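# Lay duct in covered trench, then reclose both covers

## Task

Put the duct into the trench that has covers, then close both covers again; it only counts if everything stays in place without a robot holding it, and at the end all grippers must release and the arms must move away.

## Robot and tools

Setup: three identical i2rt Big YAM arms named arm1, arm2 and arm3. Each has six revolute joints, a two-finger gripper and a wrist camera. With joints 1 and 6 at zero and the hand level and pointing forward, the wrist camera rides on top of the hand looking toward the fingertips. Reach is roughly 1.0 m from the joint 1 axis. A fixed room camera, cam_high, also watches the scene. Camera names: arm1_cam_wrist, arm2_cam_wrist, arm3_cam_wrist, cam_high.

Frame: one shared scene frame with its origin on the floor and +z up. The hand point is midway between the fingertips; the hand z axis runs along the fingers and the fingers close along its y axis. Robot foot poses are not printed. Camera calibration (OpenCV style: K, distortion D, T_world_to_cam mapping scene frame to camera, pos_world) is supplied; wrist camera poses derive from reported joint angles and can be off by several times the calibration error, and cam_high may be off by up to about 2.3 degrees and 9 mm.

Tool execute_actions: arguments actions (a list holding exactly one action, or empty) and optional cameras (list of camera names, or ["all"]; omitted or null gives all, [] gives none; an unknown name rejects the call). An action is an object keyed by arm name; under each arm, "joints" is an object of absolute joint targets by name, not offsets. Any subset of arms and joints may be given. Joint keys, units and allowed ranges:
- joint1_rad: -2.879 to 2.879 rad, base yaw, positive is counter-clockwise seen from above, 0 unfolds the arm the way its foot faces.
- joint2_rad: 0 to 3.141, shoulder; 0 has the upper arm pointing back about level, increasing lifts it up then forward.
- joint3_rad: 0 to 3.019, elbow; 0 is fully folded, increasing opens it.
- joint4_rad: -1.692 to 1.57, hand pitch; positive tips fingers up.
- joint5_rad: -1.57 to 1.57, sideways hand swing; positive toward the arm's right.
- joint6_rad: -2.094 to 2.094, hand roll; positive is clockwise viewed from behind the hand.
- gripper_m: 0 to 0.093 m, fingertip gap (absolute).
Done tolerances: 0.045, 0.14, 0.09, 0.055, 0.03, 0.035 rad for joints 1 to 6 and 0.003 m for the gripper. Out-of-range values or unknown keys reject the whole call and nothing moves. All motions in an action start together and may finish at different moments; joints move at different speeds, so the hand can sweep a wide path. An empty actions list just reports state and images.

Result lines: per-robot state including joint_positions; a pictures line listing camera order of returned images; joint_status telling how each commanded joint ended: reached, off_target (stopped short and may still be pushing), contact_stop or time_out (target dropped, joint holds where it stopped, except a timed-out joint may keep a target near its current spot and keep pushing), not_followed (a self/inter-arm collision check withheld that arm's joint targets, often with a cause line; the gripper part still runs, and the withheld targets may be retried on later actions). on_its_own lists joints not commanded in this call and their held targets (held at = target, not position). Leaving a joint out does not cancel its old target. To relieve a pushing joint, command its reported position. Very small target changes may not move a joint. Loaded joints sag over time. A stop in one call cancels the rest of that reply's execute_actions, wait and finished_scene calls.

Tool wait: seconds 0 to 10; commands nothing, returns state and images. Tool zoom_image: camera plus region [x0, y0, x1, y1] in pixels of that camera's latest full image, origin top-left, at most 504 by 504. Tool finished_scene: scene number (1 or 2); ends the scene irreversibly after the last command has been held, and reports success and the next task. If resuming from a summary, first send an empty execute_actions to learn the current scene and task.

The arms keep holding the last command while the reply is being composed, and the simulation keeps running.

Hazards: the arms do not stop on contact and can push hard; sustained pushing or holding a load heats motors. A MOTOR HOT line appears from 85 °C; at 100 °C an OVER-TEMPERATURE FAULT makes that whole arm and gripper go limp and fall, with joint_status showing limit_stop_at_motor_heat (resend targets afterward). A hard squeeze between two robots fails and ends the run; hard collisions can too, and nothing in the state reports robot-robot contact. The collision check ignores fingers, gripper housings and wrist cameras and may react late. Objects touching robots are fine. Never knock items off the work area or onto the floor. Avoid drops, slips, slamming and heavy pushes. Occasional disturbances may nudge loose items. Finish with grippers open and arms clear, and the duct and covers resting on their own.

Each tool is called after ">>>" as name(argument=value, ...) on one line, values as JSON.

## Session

>>> execute_actions(actions=[{"arm1":{"joints":{"joint1_rad":-0.21,"joint2_rad":2.62,"joint3_rad":1.07,"joint4_rad":-0.02,"joint5_rad":0,"joint6_rad":-0.26,"gripper_m":0.07}},"arm2":{"joints":{"joint1_rad":0,"joint2_rad":1.917,"joint3_rad":0.593,"joint4_rad":-0.25,"joint5_rad":0,"joint6_rad":1.57,"gripper_m":0.093}},"arm3":{"joints":{"joint1_rad":0.2,"joint2_rad":2.754,"joint3_rad":1.183,"joint4_rad":0,"joint5_rad":0,"joint6_rad":0.21,"gripper_m":0.07}}}])

Scene clock: 2.23 s.
Motor temperatures (°C, as the motors report them): arm1=[21 23 22 20 22 20] | arm2=[21 22 23 22 22 19] | arm3=[19 22 24 21 22 23]
arm1.joint_positions: joint1_rad=-0.215 joint2_rad=+2.632 joint3_rad=+1.066 joint4_rad=-0.028 joint5_rad=-0.002 joint6_rad=-0.248 gripper_m=+0.070
arm1.joint_status: all done
arm1.hand: x=-0.5976 y=-0.1651 z=+0.5670 quat_wxyz=(+0.006, -0.007, -1.000, -0.010) (m; scene frame)
arm2.joint_positions: joint1_rad=-0.001 joint2_rad=+1.910 joint3_rad=+0.592 joint4_rad=-0.267 joint5_rad=+0.002 joint6_rad=+1.559 gripper_m=+0.093
arm2.joint_status: all done
arm2.hand: x=+0.0160 y=-0.2487 z=+0.6314 quat_wxyz=(-0.002, +0.031, -0.999, +0.014) (m; scene frame)
arm3.joint_positions: joint1_rad=+0.211 joint2_rad=+2.752 joint3_rad=+1.179 joint4_rad=-0.007 joint5_rad=-0.003 joint6_rad=+0.198 gripper_m=+0.070
arm3.joint_status: all done
arm3.hand: x=+0.5795 y=-0.1757 z=+0.5712 quat_wxyz=(+0.003, +1.000, -0.005, +0.002) (m; scene frame)
pictures: arm1_cam_wrist, arm2_cam_wrist, arm3_cam_wrist, cam_high
camera_calibration (this result's frames):
arm1_cam_wrist: T_world_to_cam=[[-0.0163181, -0.999636, -0.0214806, -0.163345], [-0.799475, 0.000142587, 0.600699, -0.809859], [-0.600477, 0.0269754, -0.799187, 0.225338], [0, 0, 0, 1]] pos_world=[-0.514817, -0.169248, 0.66306]
arm2_cam_wrist: T_world_to_cam=[[0.0511674, -0.998425, 0.0230149, -0.264016], [-0.814399, -0.0283756, 0.579611, -0.354333], [-0.578045, -0.0484005, -0.814568, 0.633451], [0, 0, 0, 1]] pos_world=[0.0911038, -0.242995, 0.72744]
arm3_cam_wrist: T_world_to_cam=[[-0.0157354, 0.999876, -0.000993339, 0.181366], [0.810983, 0.0133438, 0.584917, -0.792635], [0.584858, 0.00839831, -0.811092, 0.248845], [0, 0, 0, 1]] pos_world=[0.500129, -0.172856, 0.665642]
Images, in order (width x height): arm1_cam_wrist 504x504, arm2_cam_wrist 504x504, arm3_cam_wrist 504x504, cam_high 896x504.

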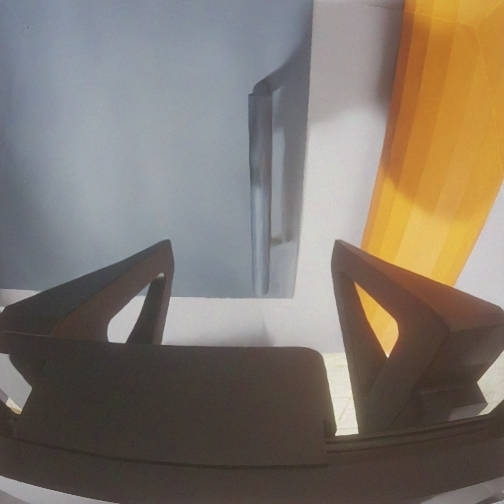

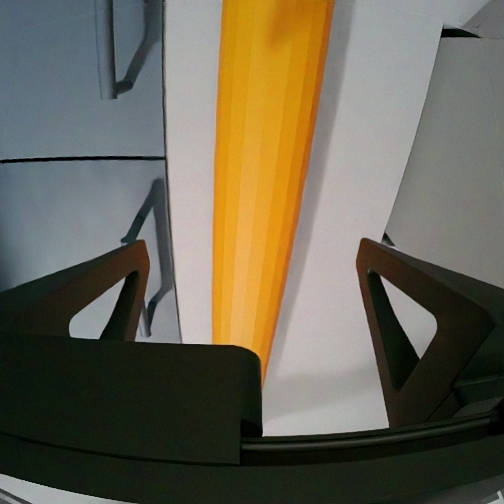

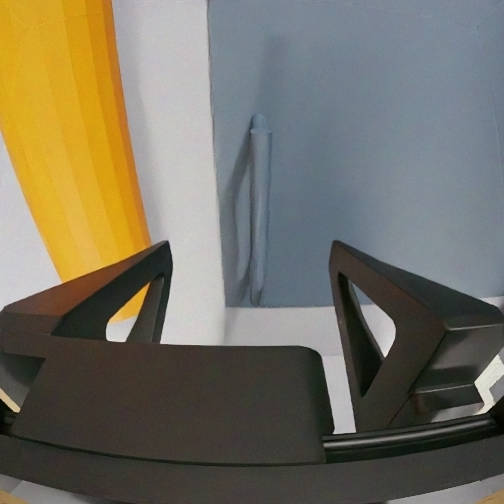

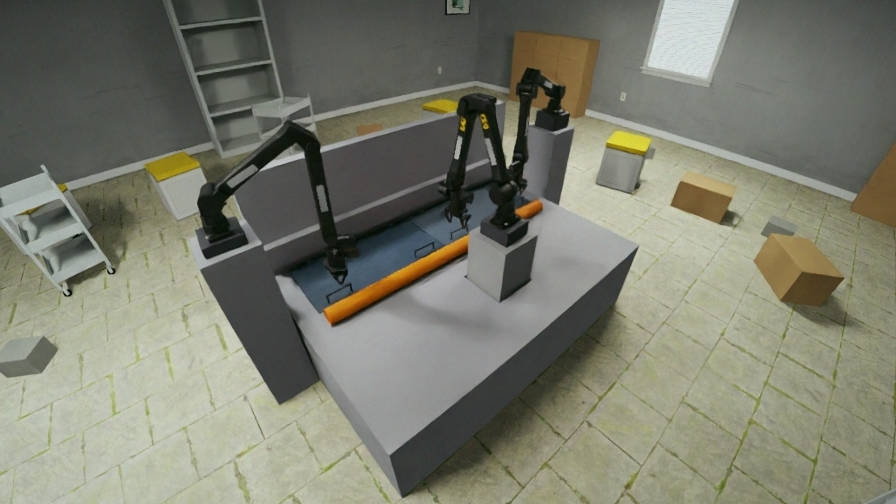

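>>> execute_actions(actions=[{"arm1":{"joints":{"joint1_rad":-0.22,"joint2_rad":2.845,"joint3_rad":1.253,"joint4_rad":0.02}},"arm2":{"joints":{"joint1_rad":0.12,"joint6_rad":1.69,"joint2_rad":2.052,"joint3_rad":0.588,"joint4_rad":-0.11}},"arm3":{"joints":{"joint1_rad":0.21,"joint2_rad":2.998,"joint3_rad":1.335,"joint4_rad":0.09}}}], cameras=[])

>>> execute_actions(actions=[{"arm1":{"joints":{"gripper_m":0}},"arm3":{"joints":{"gripper_m":0}},"arm2":{"joints":{"joint2_rad":2.214,"joint3_rad":0.631,"joint4_rad":0.01}}}], cameras=["arm2_cam_wrist"])

Scene clock: 10.67 s.
Motor temperatures (°C, as the motors report them): arm1=[21 25 22 20 22 20] | arm2=[21 23 23 22 22 19] | arm3=[19 23 24 21 22 23]
arm1.joint_positions: joint1_rad=-0.215 joint2_rad=+2.858 joint3_rad=+1.250 joint4_rad=+0.019 joint5_rad=-0.002 joint6_rad=-0.248 gripper_m=+0.070
arm1.joint_status: all done
arm1.hand: x=-0.5934 y=-0.1651 z=+0.4823 quat_wxyz=(+0.004, -0.007, -1.000, -0.009) (m; scene frame)
arm2.joint_positions: joint1_rad=+0.123 joint2_rad=+2.050 joint3_rad=+0.592 joint4_rad=-0.127 joint5_rad=+0.002 joint6_rad=+1.679 gripper_m=+0.093
arm2.joint_status: all done
arm2.hand: x=-0.0201 y=-0.2612 z=+0.5919 quat_wxyz=(-0.003, +0.033, -0.999, +0.014) (m; scene frame)
arm3.joint_positions: joint1_rad=+0.211 joint2_rad=+3.004 joint3_rad=+1.331 joint4_rad=+0.090 joint5_rad=-0.003 joint6_rad=+0.198 gripper_m=+0.070
arm3.joint_status: all done
arm3.hand: x=+0.6086 y=-0.1705 z=+0.4769 quat_wxyz=(+0.003, +1.000, -0.005, +0.003) (m; scene frame)
pictures: none
No camera images: the call's "cameras" was empty. Leave "cameras" out to get every camera's image.

Scene clock: 11.60 s.
Motor temperatures (°C, as the motors report them): arm1=[21 25 22 20 22 20] | arm2=[21 23 23 22 22 19] | arm3=[19 23 24 21 22 23]
arm1.joint_positions: joint1_rad=-0.217 joint2_rad=+2.858 joint3_rad=+1.251 joint4_rad=+0.020 joint5_rad=+0.008 joint6_rad=-0.265 gripper_m=+0.010
arm1.joint_status: gripper_m off_target (ended at +0.010, target +0.000)
arm1.hand: x=-0.5933 y=-0.1680 z=+0.4823 quat_wxyz=(+0.004, +0.000, -1.000, -0.004) (m; scene frame)
arm2.joint_positions: joint1_rad=+0.123 joint2_rad=+2.212 joint3_rad=+0.633 joint4_rad=-0.006 joint5_rad=+0.002 joint6_rad=+1.680 gripper_m=+0.093
arm2.joint_status: all done
arm2.hand: x=-0.0200 y=-0.2618 z=+0.5478 quat_wxyz=(-0.003, +0.033, -0.999, +0.014) (m; scene frame)
arm3.joint_positions: joint1_rad=+0.210 joint2_rad=+3.004 joint3_rad=+1.331 joint4_rad=+0.090 joint5_rad=+0.005 joint6_rad=+0.198 gripper_m=+0.010
arm3.joint_status: gripper_m off_target (ended at +0.010, target +0.000)
arm3.hand: x=+0.6083 y=-0.1689 z=+0.4769 quat_wxyz=(-0.001, +1.000, -0.005, +0.002) (m; scene frame)
pictures: arm2_cam_wrist
camera_calibration (this result's frames):
arm2_cam_wrist: T_world_to_cam=[[0.0549758, -0.998229, 0.0227074, -0.272989], [-0.815208, -0.0317412, 0.578299, -0.33569], [-0.576554, -0.0503037, -0.815509, 0.543955], [0, 0, 0, 1]] pos_world=[0.0549698, -0.255798, 0.643928]
Images, in order (width x height): arm2_cam_wrist 504x504.

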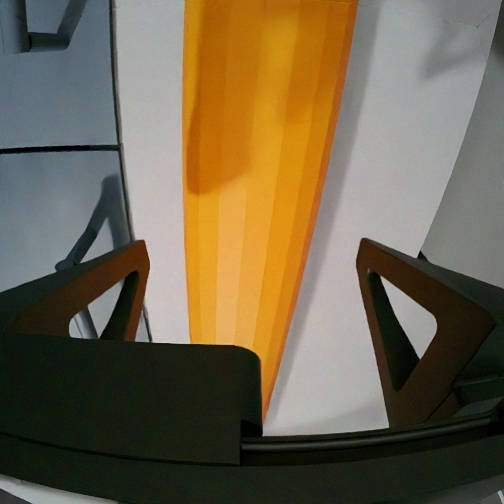

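>>> execute_actions(actions=[{"arm1":{"joints":{"joint1_rad":-0.123,"joint2_rad":2.545,"joint3_rad":1.041,"joint4_rad":-0.07,"joint6_rad":-0.19}},"arm2":{"joints":{"joint2_rad":2.368,"joint3_rad":0.689,"joint4_rad":0.11}},"arm3":{"joints":{"joint1_rad":0.14,"joint2_rad":2.688,"joint3_rad":1.047,"joint4_rad":0.07,"joint6_rad":0.15}}}], cameras=[])

>>> execute_actions(actions=[{"arm1":{"joints":{"joint1_rad":0.177,"joint2_rad":2.255,"joint3_rad":0.891,"joint4_rad":-0.21,"joint5_rad":0.3,"joint6_rad":0.11}},"arm2":{"joints":{"joint2_rad":2.42,"joint3_rad":0.71,"joint4_rad":0.14}},"arm3":{"joints":{"joint1_rad":-0.17,"joint2_rad":2.398,"joint3_rad":0.873,"joint4_rad":-0.045,"joint5_rad":-0.3,"joint6_rad":-0.16}}}], cameras=[])

>>> execute_actions(actions=[{"arm1":{"joints":{"joint1_rad":0.575,"joint2_rad":2.112,"joint3_rad":0.851,"joint4_rad":-0.31,"joint5_rad":0.6,"joint6_rad":0.45}},"arm2":{"joints":{"gripper_m":0}},"arm3":{"joints":{"joint1_rad":-0.57,"joint2_rad":2.239,"joint3_rad":0.837,"joint4_rad":-0.17,"joint5_rad":-0.6,"joint6_rad":-0.5}}}], cameras=[])

>>> execute_actions(actions=[{"arm2":{"joints":{"joint2_rad":2.15,"joint3_rad":0.61,"joint4_rad":-0.04}}}], cameras=[])

>>> execute_actions(actions=[{"arm2":{"joints":{"joint1_rad":-0.02,"joint6_rad":1.55,"joint2_rad":2.27,"joint3_rad":1.007,"joint4_rad":0.28}}}])

>>> zoom_image(camera="cam_high", region=[230, 130, 580, 330])

Scene clock: 25.40 s.
Motor temperatures (°C, as the motors report them): arm1=[21 26 22 20 23 20] | arm2=[21 24 23 22 22 19] | arm3=[19 24 24 21 22 23]
arm1.joint_positions: joint1_rad=-0.142 joint2_rad=+2.618 joint3_rad=+1.059 joint4_rad=-0.045 joint5_rad=+0.027 joint6_rad=-0.195 gripper_m=+0.010
arm1.joint_status: all done
arm1.hand: x=-0.5944 y=-0.1428 z=+0.5724 quat_wxyz=(+0.014, +0.002, -1.000, +0.005) (m; scene frame)
arm2.joint_positions: joint1_rad=+0.123 joint2_rad=+2.367 joint3_rad=+0.683 joint4_rad=+0.093 joint5_rad=-0.001 joint6_rad=+1.680 gripper_m=+0.093
arm2.joint_status: all done
arm2.hand: x=-0.0196 y=-0.2665 z=+0.5038 quat_wxyz=(-0.002, +0.032, -0.999, +0.017) (m; scene frame)
arm3.joint_positions: joint1_rad=+0.139 joint2_rad=+2.762 joint3_rad=+1.094 joint4_rad=+0.096 joint5_rad=-0.006 joint6_rad=+0.132 gripper_m=+0.010
arm3.joint_status: all done
arm3.hand: x=+0.6080 y=-0.1445 z=+0.5691 quat_wxyz=(+0.005, +1.000, -0.008, -0.003) (m; scene frame)
pictures: none
No camera images: the call's "cameras" was empty. Leave "cameras" out to get every camera's image.

Scene clock: 26.50 s.
Motor temperatures (°C, as the motors report them): arm1=[21 26 22 20 23 20] | arm2=[21 24 23 22 22 19] | arm3=[19 24 24 21 22 23]
arm1.joint_positions: joint1_rad=+0.170 joint2_rad=+2.328 joint3_rad=+0.890 joint4_rad=-0.189 joint5_rad=+0.301 joint6_rad=+0.129 gripper_m=+0.010
arm1.joint_status: all done
arm1.hand: x=-0.5955 y=-0.0732 z=+0.6826 quat_wxyz=(+0.004, +0.000, -0.989, +0.146) (m; scene frame)
arm2.joint_positions: joint1_rad=+0.123 joint2_rad=+2.409 joint3_rad=+0.703 joint4_rad=+0.123 joint5_rad=-0.001 joint6_rad=+1.680 gripper_m=+0.093
arm2.joint_status: all done
arm2.hand: x=-0.0201 y=-0.2641 z=+0.4912 quat_wxyz=(-0.001, +0.032, -0.999, +0.013) (m; scene frame)
arm3.joint_positions: joint1_rad=-0.176 joint2_rad=+2.477 joint3_rad=+0.906 joint4_rad=-0.015 joint5_rad=-0.285 joint6_rad=-0.185 gripper_m=+0.010
arm3.joint_status: all done
arm3.hand: x=+0.6072 y=-0.0776 z=+0.6768 quat_wxyz=(+0.143, +0.989, -0.007, -0.023) (m; scene frame)
pictures: none
No camera images: the call's "cameras" was empty. Leave "cameras" out to get every camera's image.

Scene clock: 28.87 s.
Motor temperatures (°C, as the motors report them): arm1=[21 26 22 20 23 20] | arm2=[21 24 23 22 22 19] | arm3=[19 24 24 21 23 23]
arm1.joint_positions: joint1_rad=+0.538 joint2_rad=+2.176 joint3_rad=+0.853 joint4_rad=-0.306 joint5_rad=+0.579 joint6_rad=+0.449 gripper_m=+0.010
arm1.joint_status: all done
arm1.hand: x=-0.5933 y=+0.0247 z=+0.7566 quat_wxyz=(-0.109, +0.026, -0.959, +0.262) (m; scene frame)
arm2.joint_positions: joint1_rad=+0.123 joint2_rad=+2.409 joint3_rad=+0.703 joint4_rad=+0.124 joint5_rad=-0.001 joint6_rad=+1.682 gripper_m=+0.076
arm2.joint_status: gripper_m off_target (ended at +0.076, target +0.000)
arm2.hand: x=-0.0200 y=-0.2641 z=+0.4910 quat_wxyz=(-0.001, +0.031, -0.999, +0.013) (m; scene frame)
arm3.joint_positions: joint1_rad=-0.541 joint2_rad=+2.318 joint3_rad=+0.875 joint4_rad=-0.149 joint5_rad=-0.564 joint6_rad=-0.502 gripper_m=+0.010
arm3.joint_status: joint5_rad time_out (moved -0.279 of -0.315); the others done
arm3.on_its_own: joint5_rad reads -0.564 and still pushes toward -0.600 since a time_out
arm3.hand: x=+0.6042 y=+0.0210 z=+0.7508 quat_wxyz=(+0.247, +0.959, -0.032, -0.136) (m; scene frame)
pictures: none
No camera images: the call's "cameras" was empty. Leave "cameras" out to get every camera's image.

not run: a stop came earlier in this reply.

not run: a stop came earlier in this reply.

This scene's latest camera images include none from cam_high. They are from: arm2_cam_wrist. Call execute_actions without "cameras", or with cam_high in "cameras", to get its image.

>>> execute_actions(actions=[{"arm3":{"joints":{"joint5_rad":-0.575}},"arm2":{"joints":{"joint2_rad":2.15,"joint3_rad":0.61,"joint4_rad":-0.04}}}], cameras=[])

>>> execute_actions(actions=[{"arm2":{"joints":{"joint1_rad":-0.02,"joint6_rad":1.55,"joint2_rad":2.27,"joint3_rad":1.007,"joint4_rad":0.28}}}], cameras=["cam_high"])

>>> zoom_image(camera="cam_high", region=[230, 130, 580, 330])

Scene clock: 40.23 s.
Motor temperatures (°C, as the motors report them): arm1=[21 27 22 20 24 20] | arm2=[21 24 23 22 22 19] | arm3=[19 25 24 21 25 23]
arm1.joint_positions: joint1_rad=+0.538 joint2_rad=+2.176 joint3_rad=+0.853 joint4_rad=-0.306 joint5_rad=+0.579 joint6_rad=+0.449 gripper_m=+0.010
arm1.joint_status: not commanded
arm1.hand: x=-0.5933 y=+0.0247 z=+0.7566 quat_wxyz=(-0.109, +0.026, -0.959, +0.262) (m; scene frame)
arm2.joint_positions: joint1_rad=+0.123 joint2_rad=+2.198 joint3_rad=+0.619 joint4_rad=-0.028 joint5_rad=-0.001 joint6_rad=+1.683 gripper_m=+0.076
arm2.joint_status: all done
arm2.hand: x=-0.0189 y=-0.2709 z=+0.5518 quat_wxyz=(-0.003, +0.031, -0.999, +0.025) (m; scene frame)
arm3.joint_positions: joint1_rad=-0.541 joint2_rad=+2.318 joint3_rad=+0.875 joint4_rad=-0.149 joint5_rad=-0.561 joint6_rad=-0.502 gripper_m=+0.010
arm3.joint_status: all done
arm3.hand: x=+0.6045 y=+0.0215 z=+0.7504 quat_wxyz=(+0.246, +0.959, -0.032, -0.135) (m; scene frame)
pictures: none
No camera images: the call's "cameras" was empty. Leave "cameras" out to get every camera's image.

Scene clock: 41.77 s.
Motor temperatures (°C, as the motors report them): arm1=[21 27 22 20 24 20] | arm2=[21 24 23 22 22 19] | arm3=[19 25 24 21 25 23]
arm1.joint_positions: joint1_rad=+0.539 joint2_rad=+2.176 joint3_rad=+0.853 joint4_rad=-0.306 joint5_rad=+0.579 joint6_rad=+0.450 gripper_m=+0.010
arm1.joint_status: not commanded
arm1.hand: x=-0.5933 y=+0.0252 z=+0.7567 quat_wxyz=(-0.110, +0.026, -0.959, +0.262) (m; scene frame)
arm2.joint_positions: joint1_rad=-0.028 joint2_rad=+2.343 joint3_rad=+0.984 joint4_rad=+0.260 joint5_rad=-0.001 joint6_rad=+1.555 gripper_m=+0.075
arm2.joint_status: all done
arm2.hand: x=+0.0190 y=-0.0265 z=+0.5410 quat_wxyz=(+0.000, +0.019, -0.974, -0.227) (m; scene frame)
arm3.joint_positions: joint1_rad=-0.545 joint2_rad=+2.310 joint3_rad=+0.873 joint4_rad=-0.150 joint5_rad=-0.551 joint6_rad=-0.505 gripper_m=+0.010
arm3.joint_status: not commanded
arm3.hand: x=+0.6043 y=+0.0250 z=+0.7522 quat_wxyz=(+0.240, +0.961, -0.032, -0.136) (m; scene frame)
pictures: cam_high
Images, in order (width x height): cam_high 896x504.

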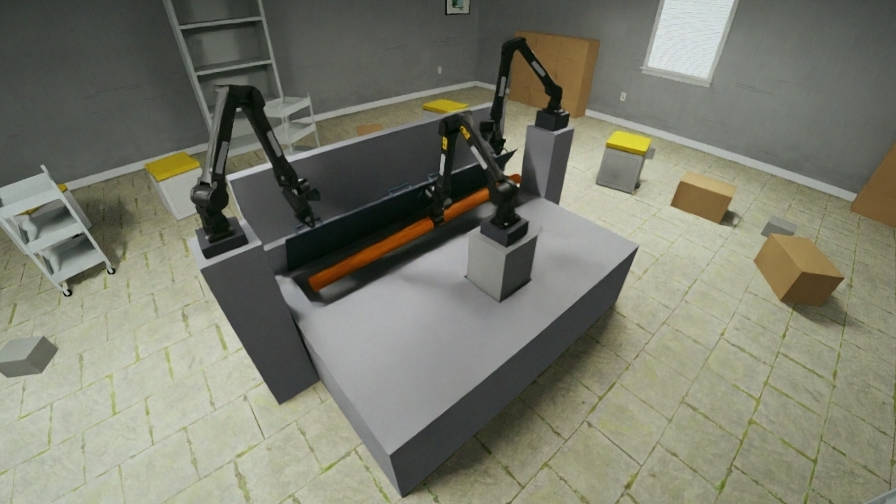

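Region (230, 130, 580, 330) of cam_high's 896x504 image, scaled by 1.440, with more detail than that image has; it fills the top 288 rows of this view, and the rest is white.

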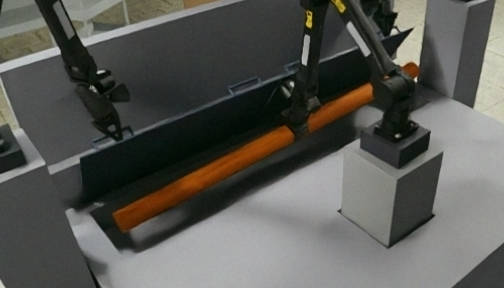

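>>> execute_actions(actions=[{"arm2":{"joints":{"joint1_rad":0.0,"joint6_rad":1.57,"joint2_rad":2.6,"joint3_rad":1.166,"joint4_rad":0.44}}}], cameras=[])

>>> execute_actions(actions=[{"arm2":{"joints":{"joint2_rad":2.72,"joint3_rad":1.33,"joint4_rad":0.4}}}], cameras=["cam_high"])

>>> zoom_image(camera="cam_high", region=[230, 130, 580, 330])

Scene clock: 48.47 s.
Motor temperatures (°C, as the motors report them): arm1=[21 27 22 20 24 20] | arm2=[21 26 23 22 22 19] | arm3=[19 26 24 21 25 23]
arm1.joint_positions: joint1_rad=+0.539 joint2_rad=+2.176 joint3_rad=+0.853 joint4_rad=-0.306 joint5_rad=+0.579 joint6_rad=+0.450 gripper_m=+0.010
arm1.joint_status: not commanded
arm1.hand: x=-0.5933 y=+0.0252 z=+0.7567 quat_wxyz=(-0.110, +0.026, -0.959, +0.262) (m; scene frame)
arm2.joint_positions: joint1_rad=-0.004 joint2_rad=+2.682 joint3_rad=+1.145 joint4_rad=+0.396 joint5_rad=-0.001 joint6_rad=+1.573 gripper_m=+0.075
arm2.joint_status: all done
arm2.hand: x=+0.0075 y=-0.0490 z=+0.4115 quat_wxyz=(+0.004, +0.022, -0.978, -0.206) (m; scene frame)
arm3.joint_positions: joint1_rad=-0.545 joint2_rad=+2.310 joint3_rad=+0.873 joint4_rad=-0.150 joint5_rad=-0.551 joint6_rad=-0.505 gripper_m=+0.010
arm3.joint_status: not commanded
arm3.hand: x=+0.6043 y=+0.0250 z=+0.7522 quat_wxyz=(+0.240, +0.961, -0.032, -0.136) (m; scene frame)
pictures: none
No camera images: the call's "cameras" was empty. Leave "cameras" out to get every camera's image.

Scene clock: 49.40 s.
Motor temperatures (°C, as the motors report them): arm1=[21 27 22 20 24 20] | arm2=[21 26 24 22 22 19] | arm3=[19 26 24 21 25 23]
arm1.joint_positions: joint1_rad=+0.539 joint2_rad=+2.176 joint3_rad=+0.853 joint4_rad=-0.306 joint5_rad=+0.579 joint6_rad=+0.450 gripper_m=+0.010
arm1.joint_status: not commanded
arm1.hand: x=-0.5933 y=+0.0252 z=+0.7567 quat_wxyz=(-0.110, +0.026, -0.959, +0.262) (m; scene frame)
arm2.joint_positions: joint1_rad=-0.004 joint2_rad=+2.758 joint3_rad=+1.293 joint4_rad=+0.386 joint5_rad=-0.001 joint6_rad=+1.575 gripper_m=+0.075
arm2.joint_status: all done
arm2.hand: x=+0.0053 y=-0.0019 z=+0.3908 quat_wxyz=(+0.006, +0.021, -0.972, -0.236) (m; scene frame)
arm3.joint_positions: joint1_rad=-0.545 joint2_rad=+2.310 joint3_rad=+0.873 joint4_rad=-0.150 joint5_rad=-0.551 joint6_rad=-0.505 gripper_m=+0.010
arm3.joint_status: not commanded
arm3.hand: x=+0.6043 y=+0.0250 z=+0.7522 quat_wxyz=(+0.240, +0.961, -0.032, -0.136) (m; scene frame)
pictures: cam_high
Images, in order (width x height): cam_high 896x504.

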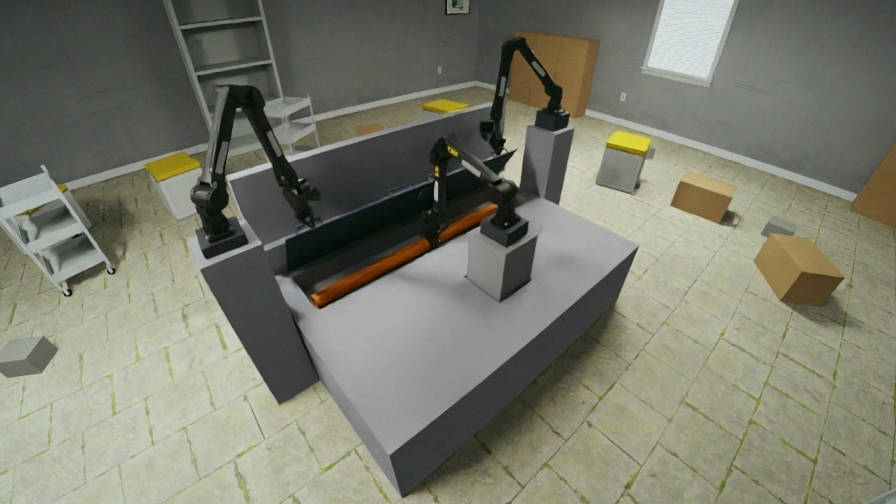

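Region (230, 130, 580, 330) of cam_high's 896x504 image, scaled by 1.440, with more detail than that image has; it fills the top 288 rows of this view, and the rest is white.

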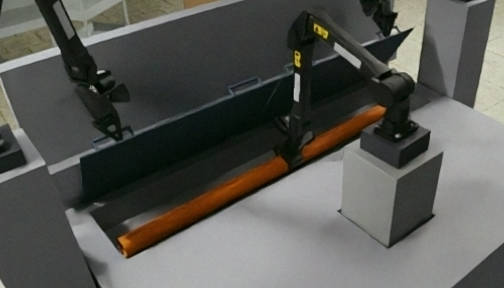

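>>> execute_actions(actions=[{"arm2":{"joints":{"gripper_m":0.093}}}], cameras=[])

>>> execute_actions(actions=[{"arm2":{"joints":{"joint2_rad":2.4,"joint3_rad":1.0,"joint4_rad":0.35}}}], cameras=[])

>>> execute_actions(actions=[{"arm2":{"joints":{"joint2_rad":1.8,"joint3_rad":0.5,"joint4_rad":-0.3}}}], cameras=[])

>>> execute_actions(actions=[{"arm1":{"joints":{"joint1_rad":0.177,"joint2_rad":2.255,"joint3_rad":0.891,"joint4_rad":-0.21,"joint5_rad":0.3,"joint6_rad":0.11}},"arm3":{"joints":{"joint1_rad":-0.17,"joint2_rad":2.398,"joint3_rad":0.873,"joint4_rad":-0.045,"joint5_rad":-0.3,"joint6_rad":-0.16}}}], cameras=[])

>>> execute_actions(actions=[{"arm1":{"joints":{"joint1_rad":-0.123,"joint2_rad":2.545,"joint3_rad":1.041,"joint4_rad":-0.07,"joint5_rad":0,"joint6_rad":-0.19}},"arm3":{"joints":{"joint1_rad":0.14,"joint2_rad":2.688,"joint3_rad":1.047,"joint4_rad":0.07,"joint5_rad":0,"joint6_rad":0.15}}}], cameras=[])

>>> execute_actions(actions=[{"arm1":{"joints":{"joint1_rad":-0.215,"joint2_rad":2.82,"joint3_rad":1.24,"joint4_rad":0.02,"joint6_rad":-0.26}},"arm3":{"joints":{"joint1_rad":0.21,"joint2_rad":2.965,"joint3_rad":1.32,"joint4_rad":0.09,"joint6_rad":0.2}}}], cameras=["cam_high"])

Scene clock: 62.63 s.
Motor temperatures (°C, as the motors report them): arm1=[21 27 22 20 25 20] | arm2=[21 28 24 22 22 19] | arm3=[19 26 24 21 25 23]
arm1.joint_positions: joint1_rad=+0.539 joint2_rad=+2.176 joint3_rad=+0.853 joint4_rad=-0.306 joint5_rad=+0.579 joint6_rad=+0.450 gripper_m=+0.010
arm1.joint_status: not commanded
arm1.hand: x=-0.5933 y=+0.0252 z=+0.7567 quat_wxyz=(-0.110, +0.026, -0.959, +0.262) (m; scene frame)
arm2.joint_positions: joint1_rad=-0.004 joint2_rad=+2.750 joint3_rad=+1.313 joint4_rad=+0.386 joint5_rad=-0.001 joint6_rad=+1.575 gripper_m=+0.093
arm2.joint_status: all done
arm2.hand: x=+0.0045 y=+0.0145 z=+0.3984 quat_wxyz=(+0.006, +0.021, -0.968, -0.250) (m; scene frame)
arm3.joint_positions: joint1_rad=-0.545 joint2_rad=+2.310 joint3_rad=+0.873 joint4_rad=-0.150 joint5_rad=-0.551 joint6_rad=-0.505 gripper_m=+0.010
arm3.joint_status: not commanded
arm3.hand: x=+0.6043 y=+0.0250 z=+0.7522 quat_wxyz=(+0.240, +0.961, -0.032, -0.136) (m; scene frame)
pictures: none
No camera images: the call's "cameras" was empty. Leave "cameras" out to get every camera's image.

Scene clock: 63.80 s.
Motor temperatures (°C, as the motors report them): arm1=[21 27 22 20 25 20] | arm2=[21 28 24 22 22 19] | arm3=[19 26 24 21 25 23]
arm1.joint_positions: joint1_rad=+0.539 joint2_rad=+2.176 joint3_rad=+0.853 joint4_rad=-0.306 joint5_rad=+0.579 joint6_rad=+0.450 gripper_m=+0.010
arm1.joint_status: not commanded
arm1.hand: x=-0.5933 y=+0.0252 z=+0.7567 quat_wxyz=(-0.110, +0.026, -0.959, +0.262) (m; scene frame)
arm2.joint_positions: joint1_rad=-0.004 joint2_rad=+2.401 joint3_rad=+1.006 joint4_rad=+0.364 joint5_rad=-0.001 joint6_rad=+1.575 gripper_m=+0.093
arm2.joint_status: all done
arm2.hand: x=+0.0056 y=-0.0139 z=+0.5273 quat_wxyz=(+0.006, +0.021, -0.966, -0.259) (m; scene frame)
arm3.joint_positions: joint1_rad=-0.545 joint2_rad=+2.310 joint3_rad=+0.873 joint4_rad=-0.150 joint5_rad=-0.551 joint6_rad=-0.505 gripper_m=+0.010
arm3.joint_status: not commanded
arm3.hand: x=+0.6043 y=+0.0250 z=+0.7522 quat_wxyz=(+0.240, +0.961, -0.032, -0.136) (m; scene frame)
pictures: none
No camera images: the call's "cameras" was empty. Leave "cameras" out to get every camera's image.

Scene clock: 65.13 s.
Motor temperatures (°C, as the motors report them): arm1=[21 28 22 20 25 20] | arm2=[21 28 24 22 22 19] | arm3=[19 26 24 21 25 23]
arm1.joint_positions: joint1_rad=+0.539 joint2_rad=+2.176 joint3_rad=+0.853 joint4_rad=-0.306 joint5_rad=+0.579 joint6_rad=+0.450 gripper_m=+0.010
arm1.joint_status: not commanded
arm1.hand: x=-0.5933 y=+0.0252 z=+0.7567 quat_wxyz=(-0.110, +0.026, -0.959, +0.262) (m; scene frame)
arm2.joint_positions: joint1_rad=-0.004 joint2_rad=+1.818 joint3_rad=+0.502 joint4_rad=-0.284 joint5_rad=-0.001 joint6_rad=+1.575 gripper_m=+0.093
arm2.joint_status: all done
arm2.hand: x=+0.0180 y=-0.2830 z=+0.6483 quat_wxyz=(-0.001, +0.021, -1.000, +0.022) (m; scene frame)
arm3.joint_positions: joint1_rad=-0.545 joint2_rad=+2.310 joint3_rad=+0.873 joint4_rad=-0.150 joint5_rad=-0.551 joint6_rad=-0.505 gripper_m=+0.010
arm3.joint_status: not commanded
arm3.hand: x=+0.6043 y=+0.0250 z=+0.7522 quat_wxyz=(+0.240, +0.961, -0.032, -0.136) (m; scene frame)
pictures: none
No camera images: the call's "cameras" was empty. Leave "cameras" out to get every camera's image.

Scene clock: 67.50 s.
Motor temperatures (°C, as the motors report them): arm1=[21 28 22 20 25 20] | arm2=[21 27 24 22 22 19] | arm3=[19 26 24 21 25 23]
arm1.joint_positions: joint1_rad=+0.164 joint2_rad=+2.329 joint3_rad=+0.888 joint4_rad=-0.185 joint5_rad=+0.296 joint6_rad=+0.129 gripper_m=+0.010
arm1.joint_status: all done
arm1.hand: x=-0.5964 y=-0.0747 z=+0.6816 quat_wxyz=(+0.004, -0.003, -0.990, +0.144) (m; scene frame)
arm2.joint_positions: joint1_rad=-0.004 joint2_rad=+1.818 joint3_rad=+0.502 joint4_rad=-0.284 joint5_rad=-0.001 joint6_rad=+1.575 gripper_m=+0.093
arm2.joint_status: not commanded
arm2.hand: x=+0.0180 y=-0.2830 z=+0.6483 quat_wxyz=(-0.001, +0.021, -1.000, +0.022) (m; scene frame)
arm3.joint_positions: joint1_rad=-0.184 joint2_rad=+2.464 joint3_rad=+0.894 joint4_rad=-0.009 joint5_rad=-0.277 joint6_rad=-0.197 gripper_m=+0.010
arm3.joint_status: joint6_rad time_out (moved +0.309 of +0.345); the others done
arm3.on_its_own: joint6_rad reads -0.197 and still pushes toward -0.160 since a time_out
arm3.hand: x=+0.6079 y=-0.0733 z=+0.6808 quat_wxyz=(+0.138, +0.990, -0.005, -0.028) (m; scene frame)
pictures: none
No camera images: the call's "cameras" was empty. Leave "cameras" out to get every camera's image.

not run: a stop came earlier in this reply.

not run: a stop came earlier in this reply.

>>> execute_actions(actions=[{"arm1":{"joints":{"joint1_rad":-0.123,"joint2_rad":2.545,"joint3_rad":1.041,"joint4_rad":-0.07,"joint5_rad":0,"joint6_rad":-0.19}},"arm3":{"joints":{"joint1_rad":0.14,"joint2_rad":2.688,"joint3_rad":1.047,"joint4_rad":0.07,"joint5_rad":0,"joint6_rad":0.13}}}], cameras=[])

>>> execute_actions(actions=[{"arm1":{"joints":{"joint1_rad":-0.215,"joint2_rad":2.82,"joint3_rad":1.24,"joint4_rad":0.02,"joint6_rad":-0.26}},"arm3":{"joints":{"joint1_rad":0.21,"joint2_rad":2.965,"joint3_rad":1.32,"joint4_rad":0.09,"joint6_rad":0.195}}}], cameras=["cam_high"])

Scene clock: 75.00 s.
Motor temperatures (°C, as the motors report them): arm1=[21 28 22 20 24 20] | arm2=[21 26 24 22 22 19] | arm3=[19 26 24 21 25 23]
arm1.joint_positions: joint1_rad=-0.153 joint2_rad=+2.626 joint3_rad=+1.064 joint4_rad=-0.043 joint5_rad=+0.011 joint6_rad=-0.201 gripper_m=+0.010
arm1.joint_status: all done
arm1.hand: x=-0.5947 y=-0.1439 z=+0.5695 quat_wxyz=(+0.013, +0.000, -1.000, -0.004) (m; scene frame)
arm2.joint_positions: joint1_rad=-0.004 joint2_rad=+1.818 joint3_rad=+0.502 joint4_rad=-0.284 joint5_rad=-0.001 joint6_rad=+1.575 gripper_m=+0.093
arm2.joint_status: not commanded
arm2.hand: x=+0.0180 y=-0.2830 z=+0.6483 quat_wxyz=(-0.001, +0.021, -1.000, +0.022) (m; scene frame)
arm3.joint_positions: joint1_rad=+0.138 joint2_rad=+2.750 joint3_rad=+1.079 joint4_rad=+0.102 joint5_rad=+0.009 joint6_rad=+0.123 gripper_m=+0.010
arm3.joint_status: all done
arm3.hand: x=+0.6095 y=-0.1413 z=+0.5736 quat_wxyz=(-0.002, +1.000, -0.004, -0.005) (m; scene frame)
pictures: none
No camera images: the call's "cameras" was empty. Leave "cameras" out to get every camera's image.

Scene clock: 75.90 s.
Motor temperatures (°C, as the motors report them): arm1=[21 28 22 20 24 20] | arm2=[21 26 24 22 22 19] | arm3=[19 26 24 21 25 23]
arm1.joint_positions: joint1_rad=-0.222 joint2_rad=+2.853 joint3_rad=+1.245 joint4_rad=+0.025 joint5_rad=-0.003 joint6_rad=-0.270 gripper_m=+0.010
arm1.joint_status: all done
arm1.hand: x=-0.5928 y=-0.1682 z=+0.4842 quat_wxyz=(+0.001, +0.000, -1.000, -0.009) (m; scene frame)
arm2.joint_positions: joint1_rad=-0.004 joint2_rad=+1.818 joint3_rad=+0.502 joint4_rad=-0.284 joint5_rad=-0.001 joint6_rad=+1.575 gripper_m=+0.093
arm2.joint_status: not commanded
arm2.hand: x=+0.0180 y=-0.2830 z=+0.6483 quat_wxyz=(-0.001, +0.021, -1.000, +0.022) (m; scene frame)
arm3.joint_positions: joint1_rad=+0.210 joint2_rad=+2.999 joint3_rad=+1.320 joint4_rad=+0.101 joint5_rad=+0.006 joint6_rad=+0.194 gripper_m=+0.010
arm3.joint_status: all done
arm3.hand: x=+0.6089 y=-0.1687 z=+0.4790 quat_wxyz=(-0.001, +1.000, -0.003, -0.001) (m; scene frame)
pictures: cam_high
Images, in order (width x height): cam_high 896x504.

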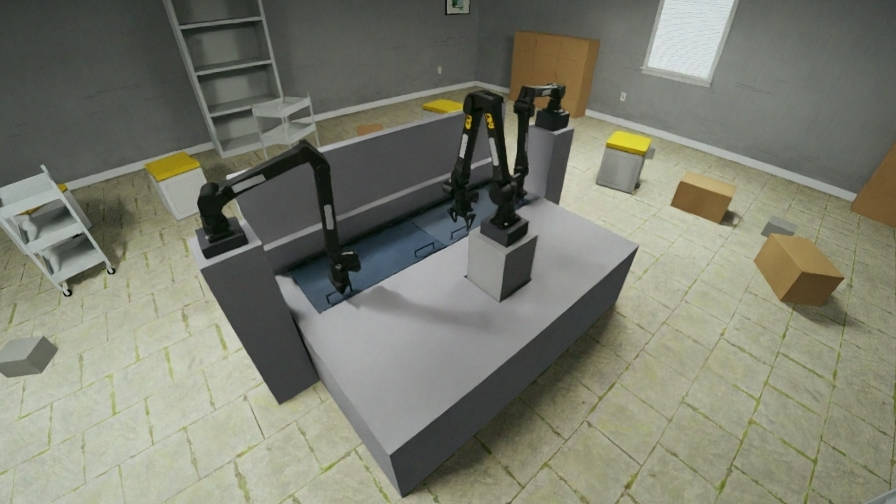

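>>> execute_actions(actions=[{"arm1":{"joints":{"gripper_m":0.07}},"arm3":{"joints":{"gripper_m":0.07}}}], cameras=[])

>>> execute_actions(actions=[{"arm1":{"joints":{"joint2_rad":2.5,"joint3_rad":1.0,"joint4_rad":-0.07}},"arm3":{"joints":{"joint2_rad":2.65,"joint3_rad":1.05,"joint4_rad":0.03}}}], cameras=[])

>>> finished_scene(scene=2)

Scene clock: 81.33 s.
Motor temperatures (°C, as the motors report them): arm1=[21 28 22 20 24 20] | arm2=[21 26 23 22 22 19] | arm3=[19 26 24 21 24 23]
arm1.joint_positions: joint1_rad=-0.222 joint2_rad=+2.830 joint3_rad=+1.242 joint4_rad=+0.025 joint5_rad=-0.003 joint6_rad=-0.270 gripper_m=+0.070
arm1.joint_status: all done
arm1.hand: x=-0.5817 y=-0.1714 z=+0.4929 quat_wxyz=(-0.009, +0.000, -1.000, -0.006) (m; scene frame)
arm2.joint_positions: joint1_rad=-0.004 joint2_rad=+1.818 joint3_rad=+0.502 joint4_rad=-0.284 joint5_rad=-0.001 joint6_rad=+1.575 gripper_m=+0.093
arm2.joint_status: not commanded
arm2.hand: x=+0.0180 y=-0.2830 z=+0.6483 quat_wxyz=(-0.001, +0.021, -1.000, +0.022) (m; scene frame)
arm3.joint_positions: joint1_rad=+0.210 joint2_rad=+2.977 joint3_rad=+1.320 joint4_rad=+0.096 joint5_rad=+0.003 joint6_rad=+0.194 gripper_m=+0.070
arm3.joint_status: all done
arm3.hand: x=+0.5965 y=-0.1715 z=+0.4867 quat_wxyz=(+0.002, +1.000, -0.003, -0.009) (m; scene frame)
pictures: none
No camera images: the call's "cameras" was empty. Leave "cameras" out to get every camera's image.

Scene clock: 82.57 s.
Motor temperatures (°C, as the motors report them): arm1=[21 28 21 20 24 20] | arm2=[21 26 23 22 22 19] | arm3=[19 26 24 21 24 23]
arm1.joint_positions: joint1_rad=-0.222 joint2_rad=+2.491 joint3_rad=+1.003 joint4_rad=-0.068 joint5_rad=-0.003 joint6_rad=-0.270 gripper_m=+0.070
arm1.joint_status: all done
arm1.hand: x=-0.5817 y=-0.1732 z=+0.6181 quat_wxyz=(-0.013, -0.001, -1.000, -0.005) (m; scene frame)
arm2.joint_positions: joint1_rad=-0.004 joint2_rad=+1.818 joint3_rad=+0.502 joint4_rad=-0.284 joint5_rad=-0.001 joint6_rad=+1.575 gripper_m=+0.093
arm2.joint_status: not commanded
arm2.hand: x=+0.0180 y=-0.2830 z=+0.6483 quat_wxyz=(-0.001, +0.021, -1.000, +0.022) (m; scene frame)
arm3.joint_positions: joint1_rad=+0.210 joint2_rad=+2.633 joint3_rad=+1.055 joint4_rad=+0.033 joint5_rad=+0.003 joint6_rad=+0.194 gripper_m=+0.070
arm3.joint_status: all done
arm3.hand: x=+0.5848 y=-0.1733 z=+0.6154 quat_wxyz=(+0.003, +1.000, -0.003, -0.016) (m; scene frame)
pictures: none
No camera images: the call's "cameras" was empty. Leave "cameras" out to get every camera's image.

The scene is finished: the task was done.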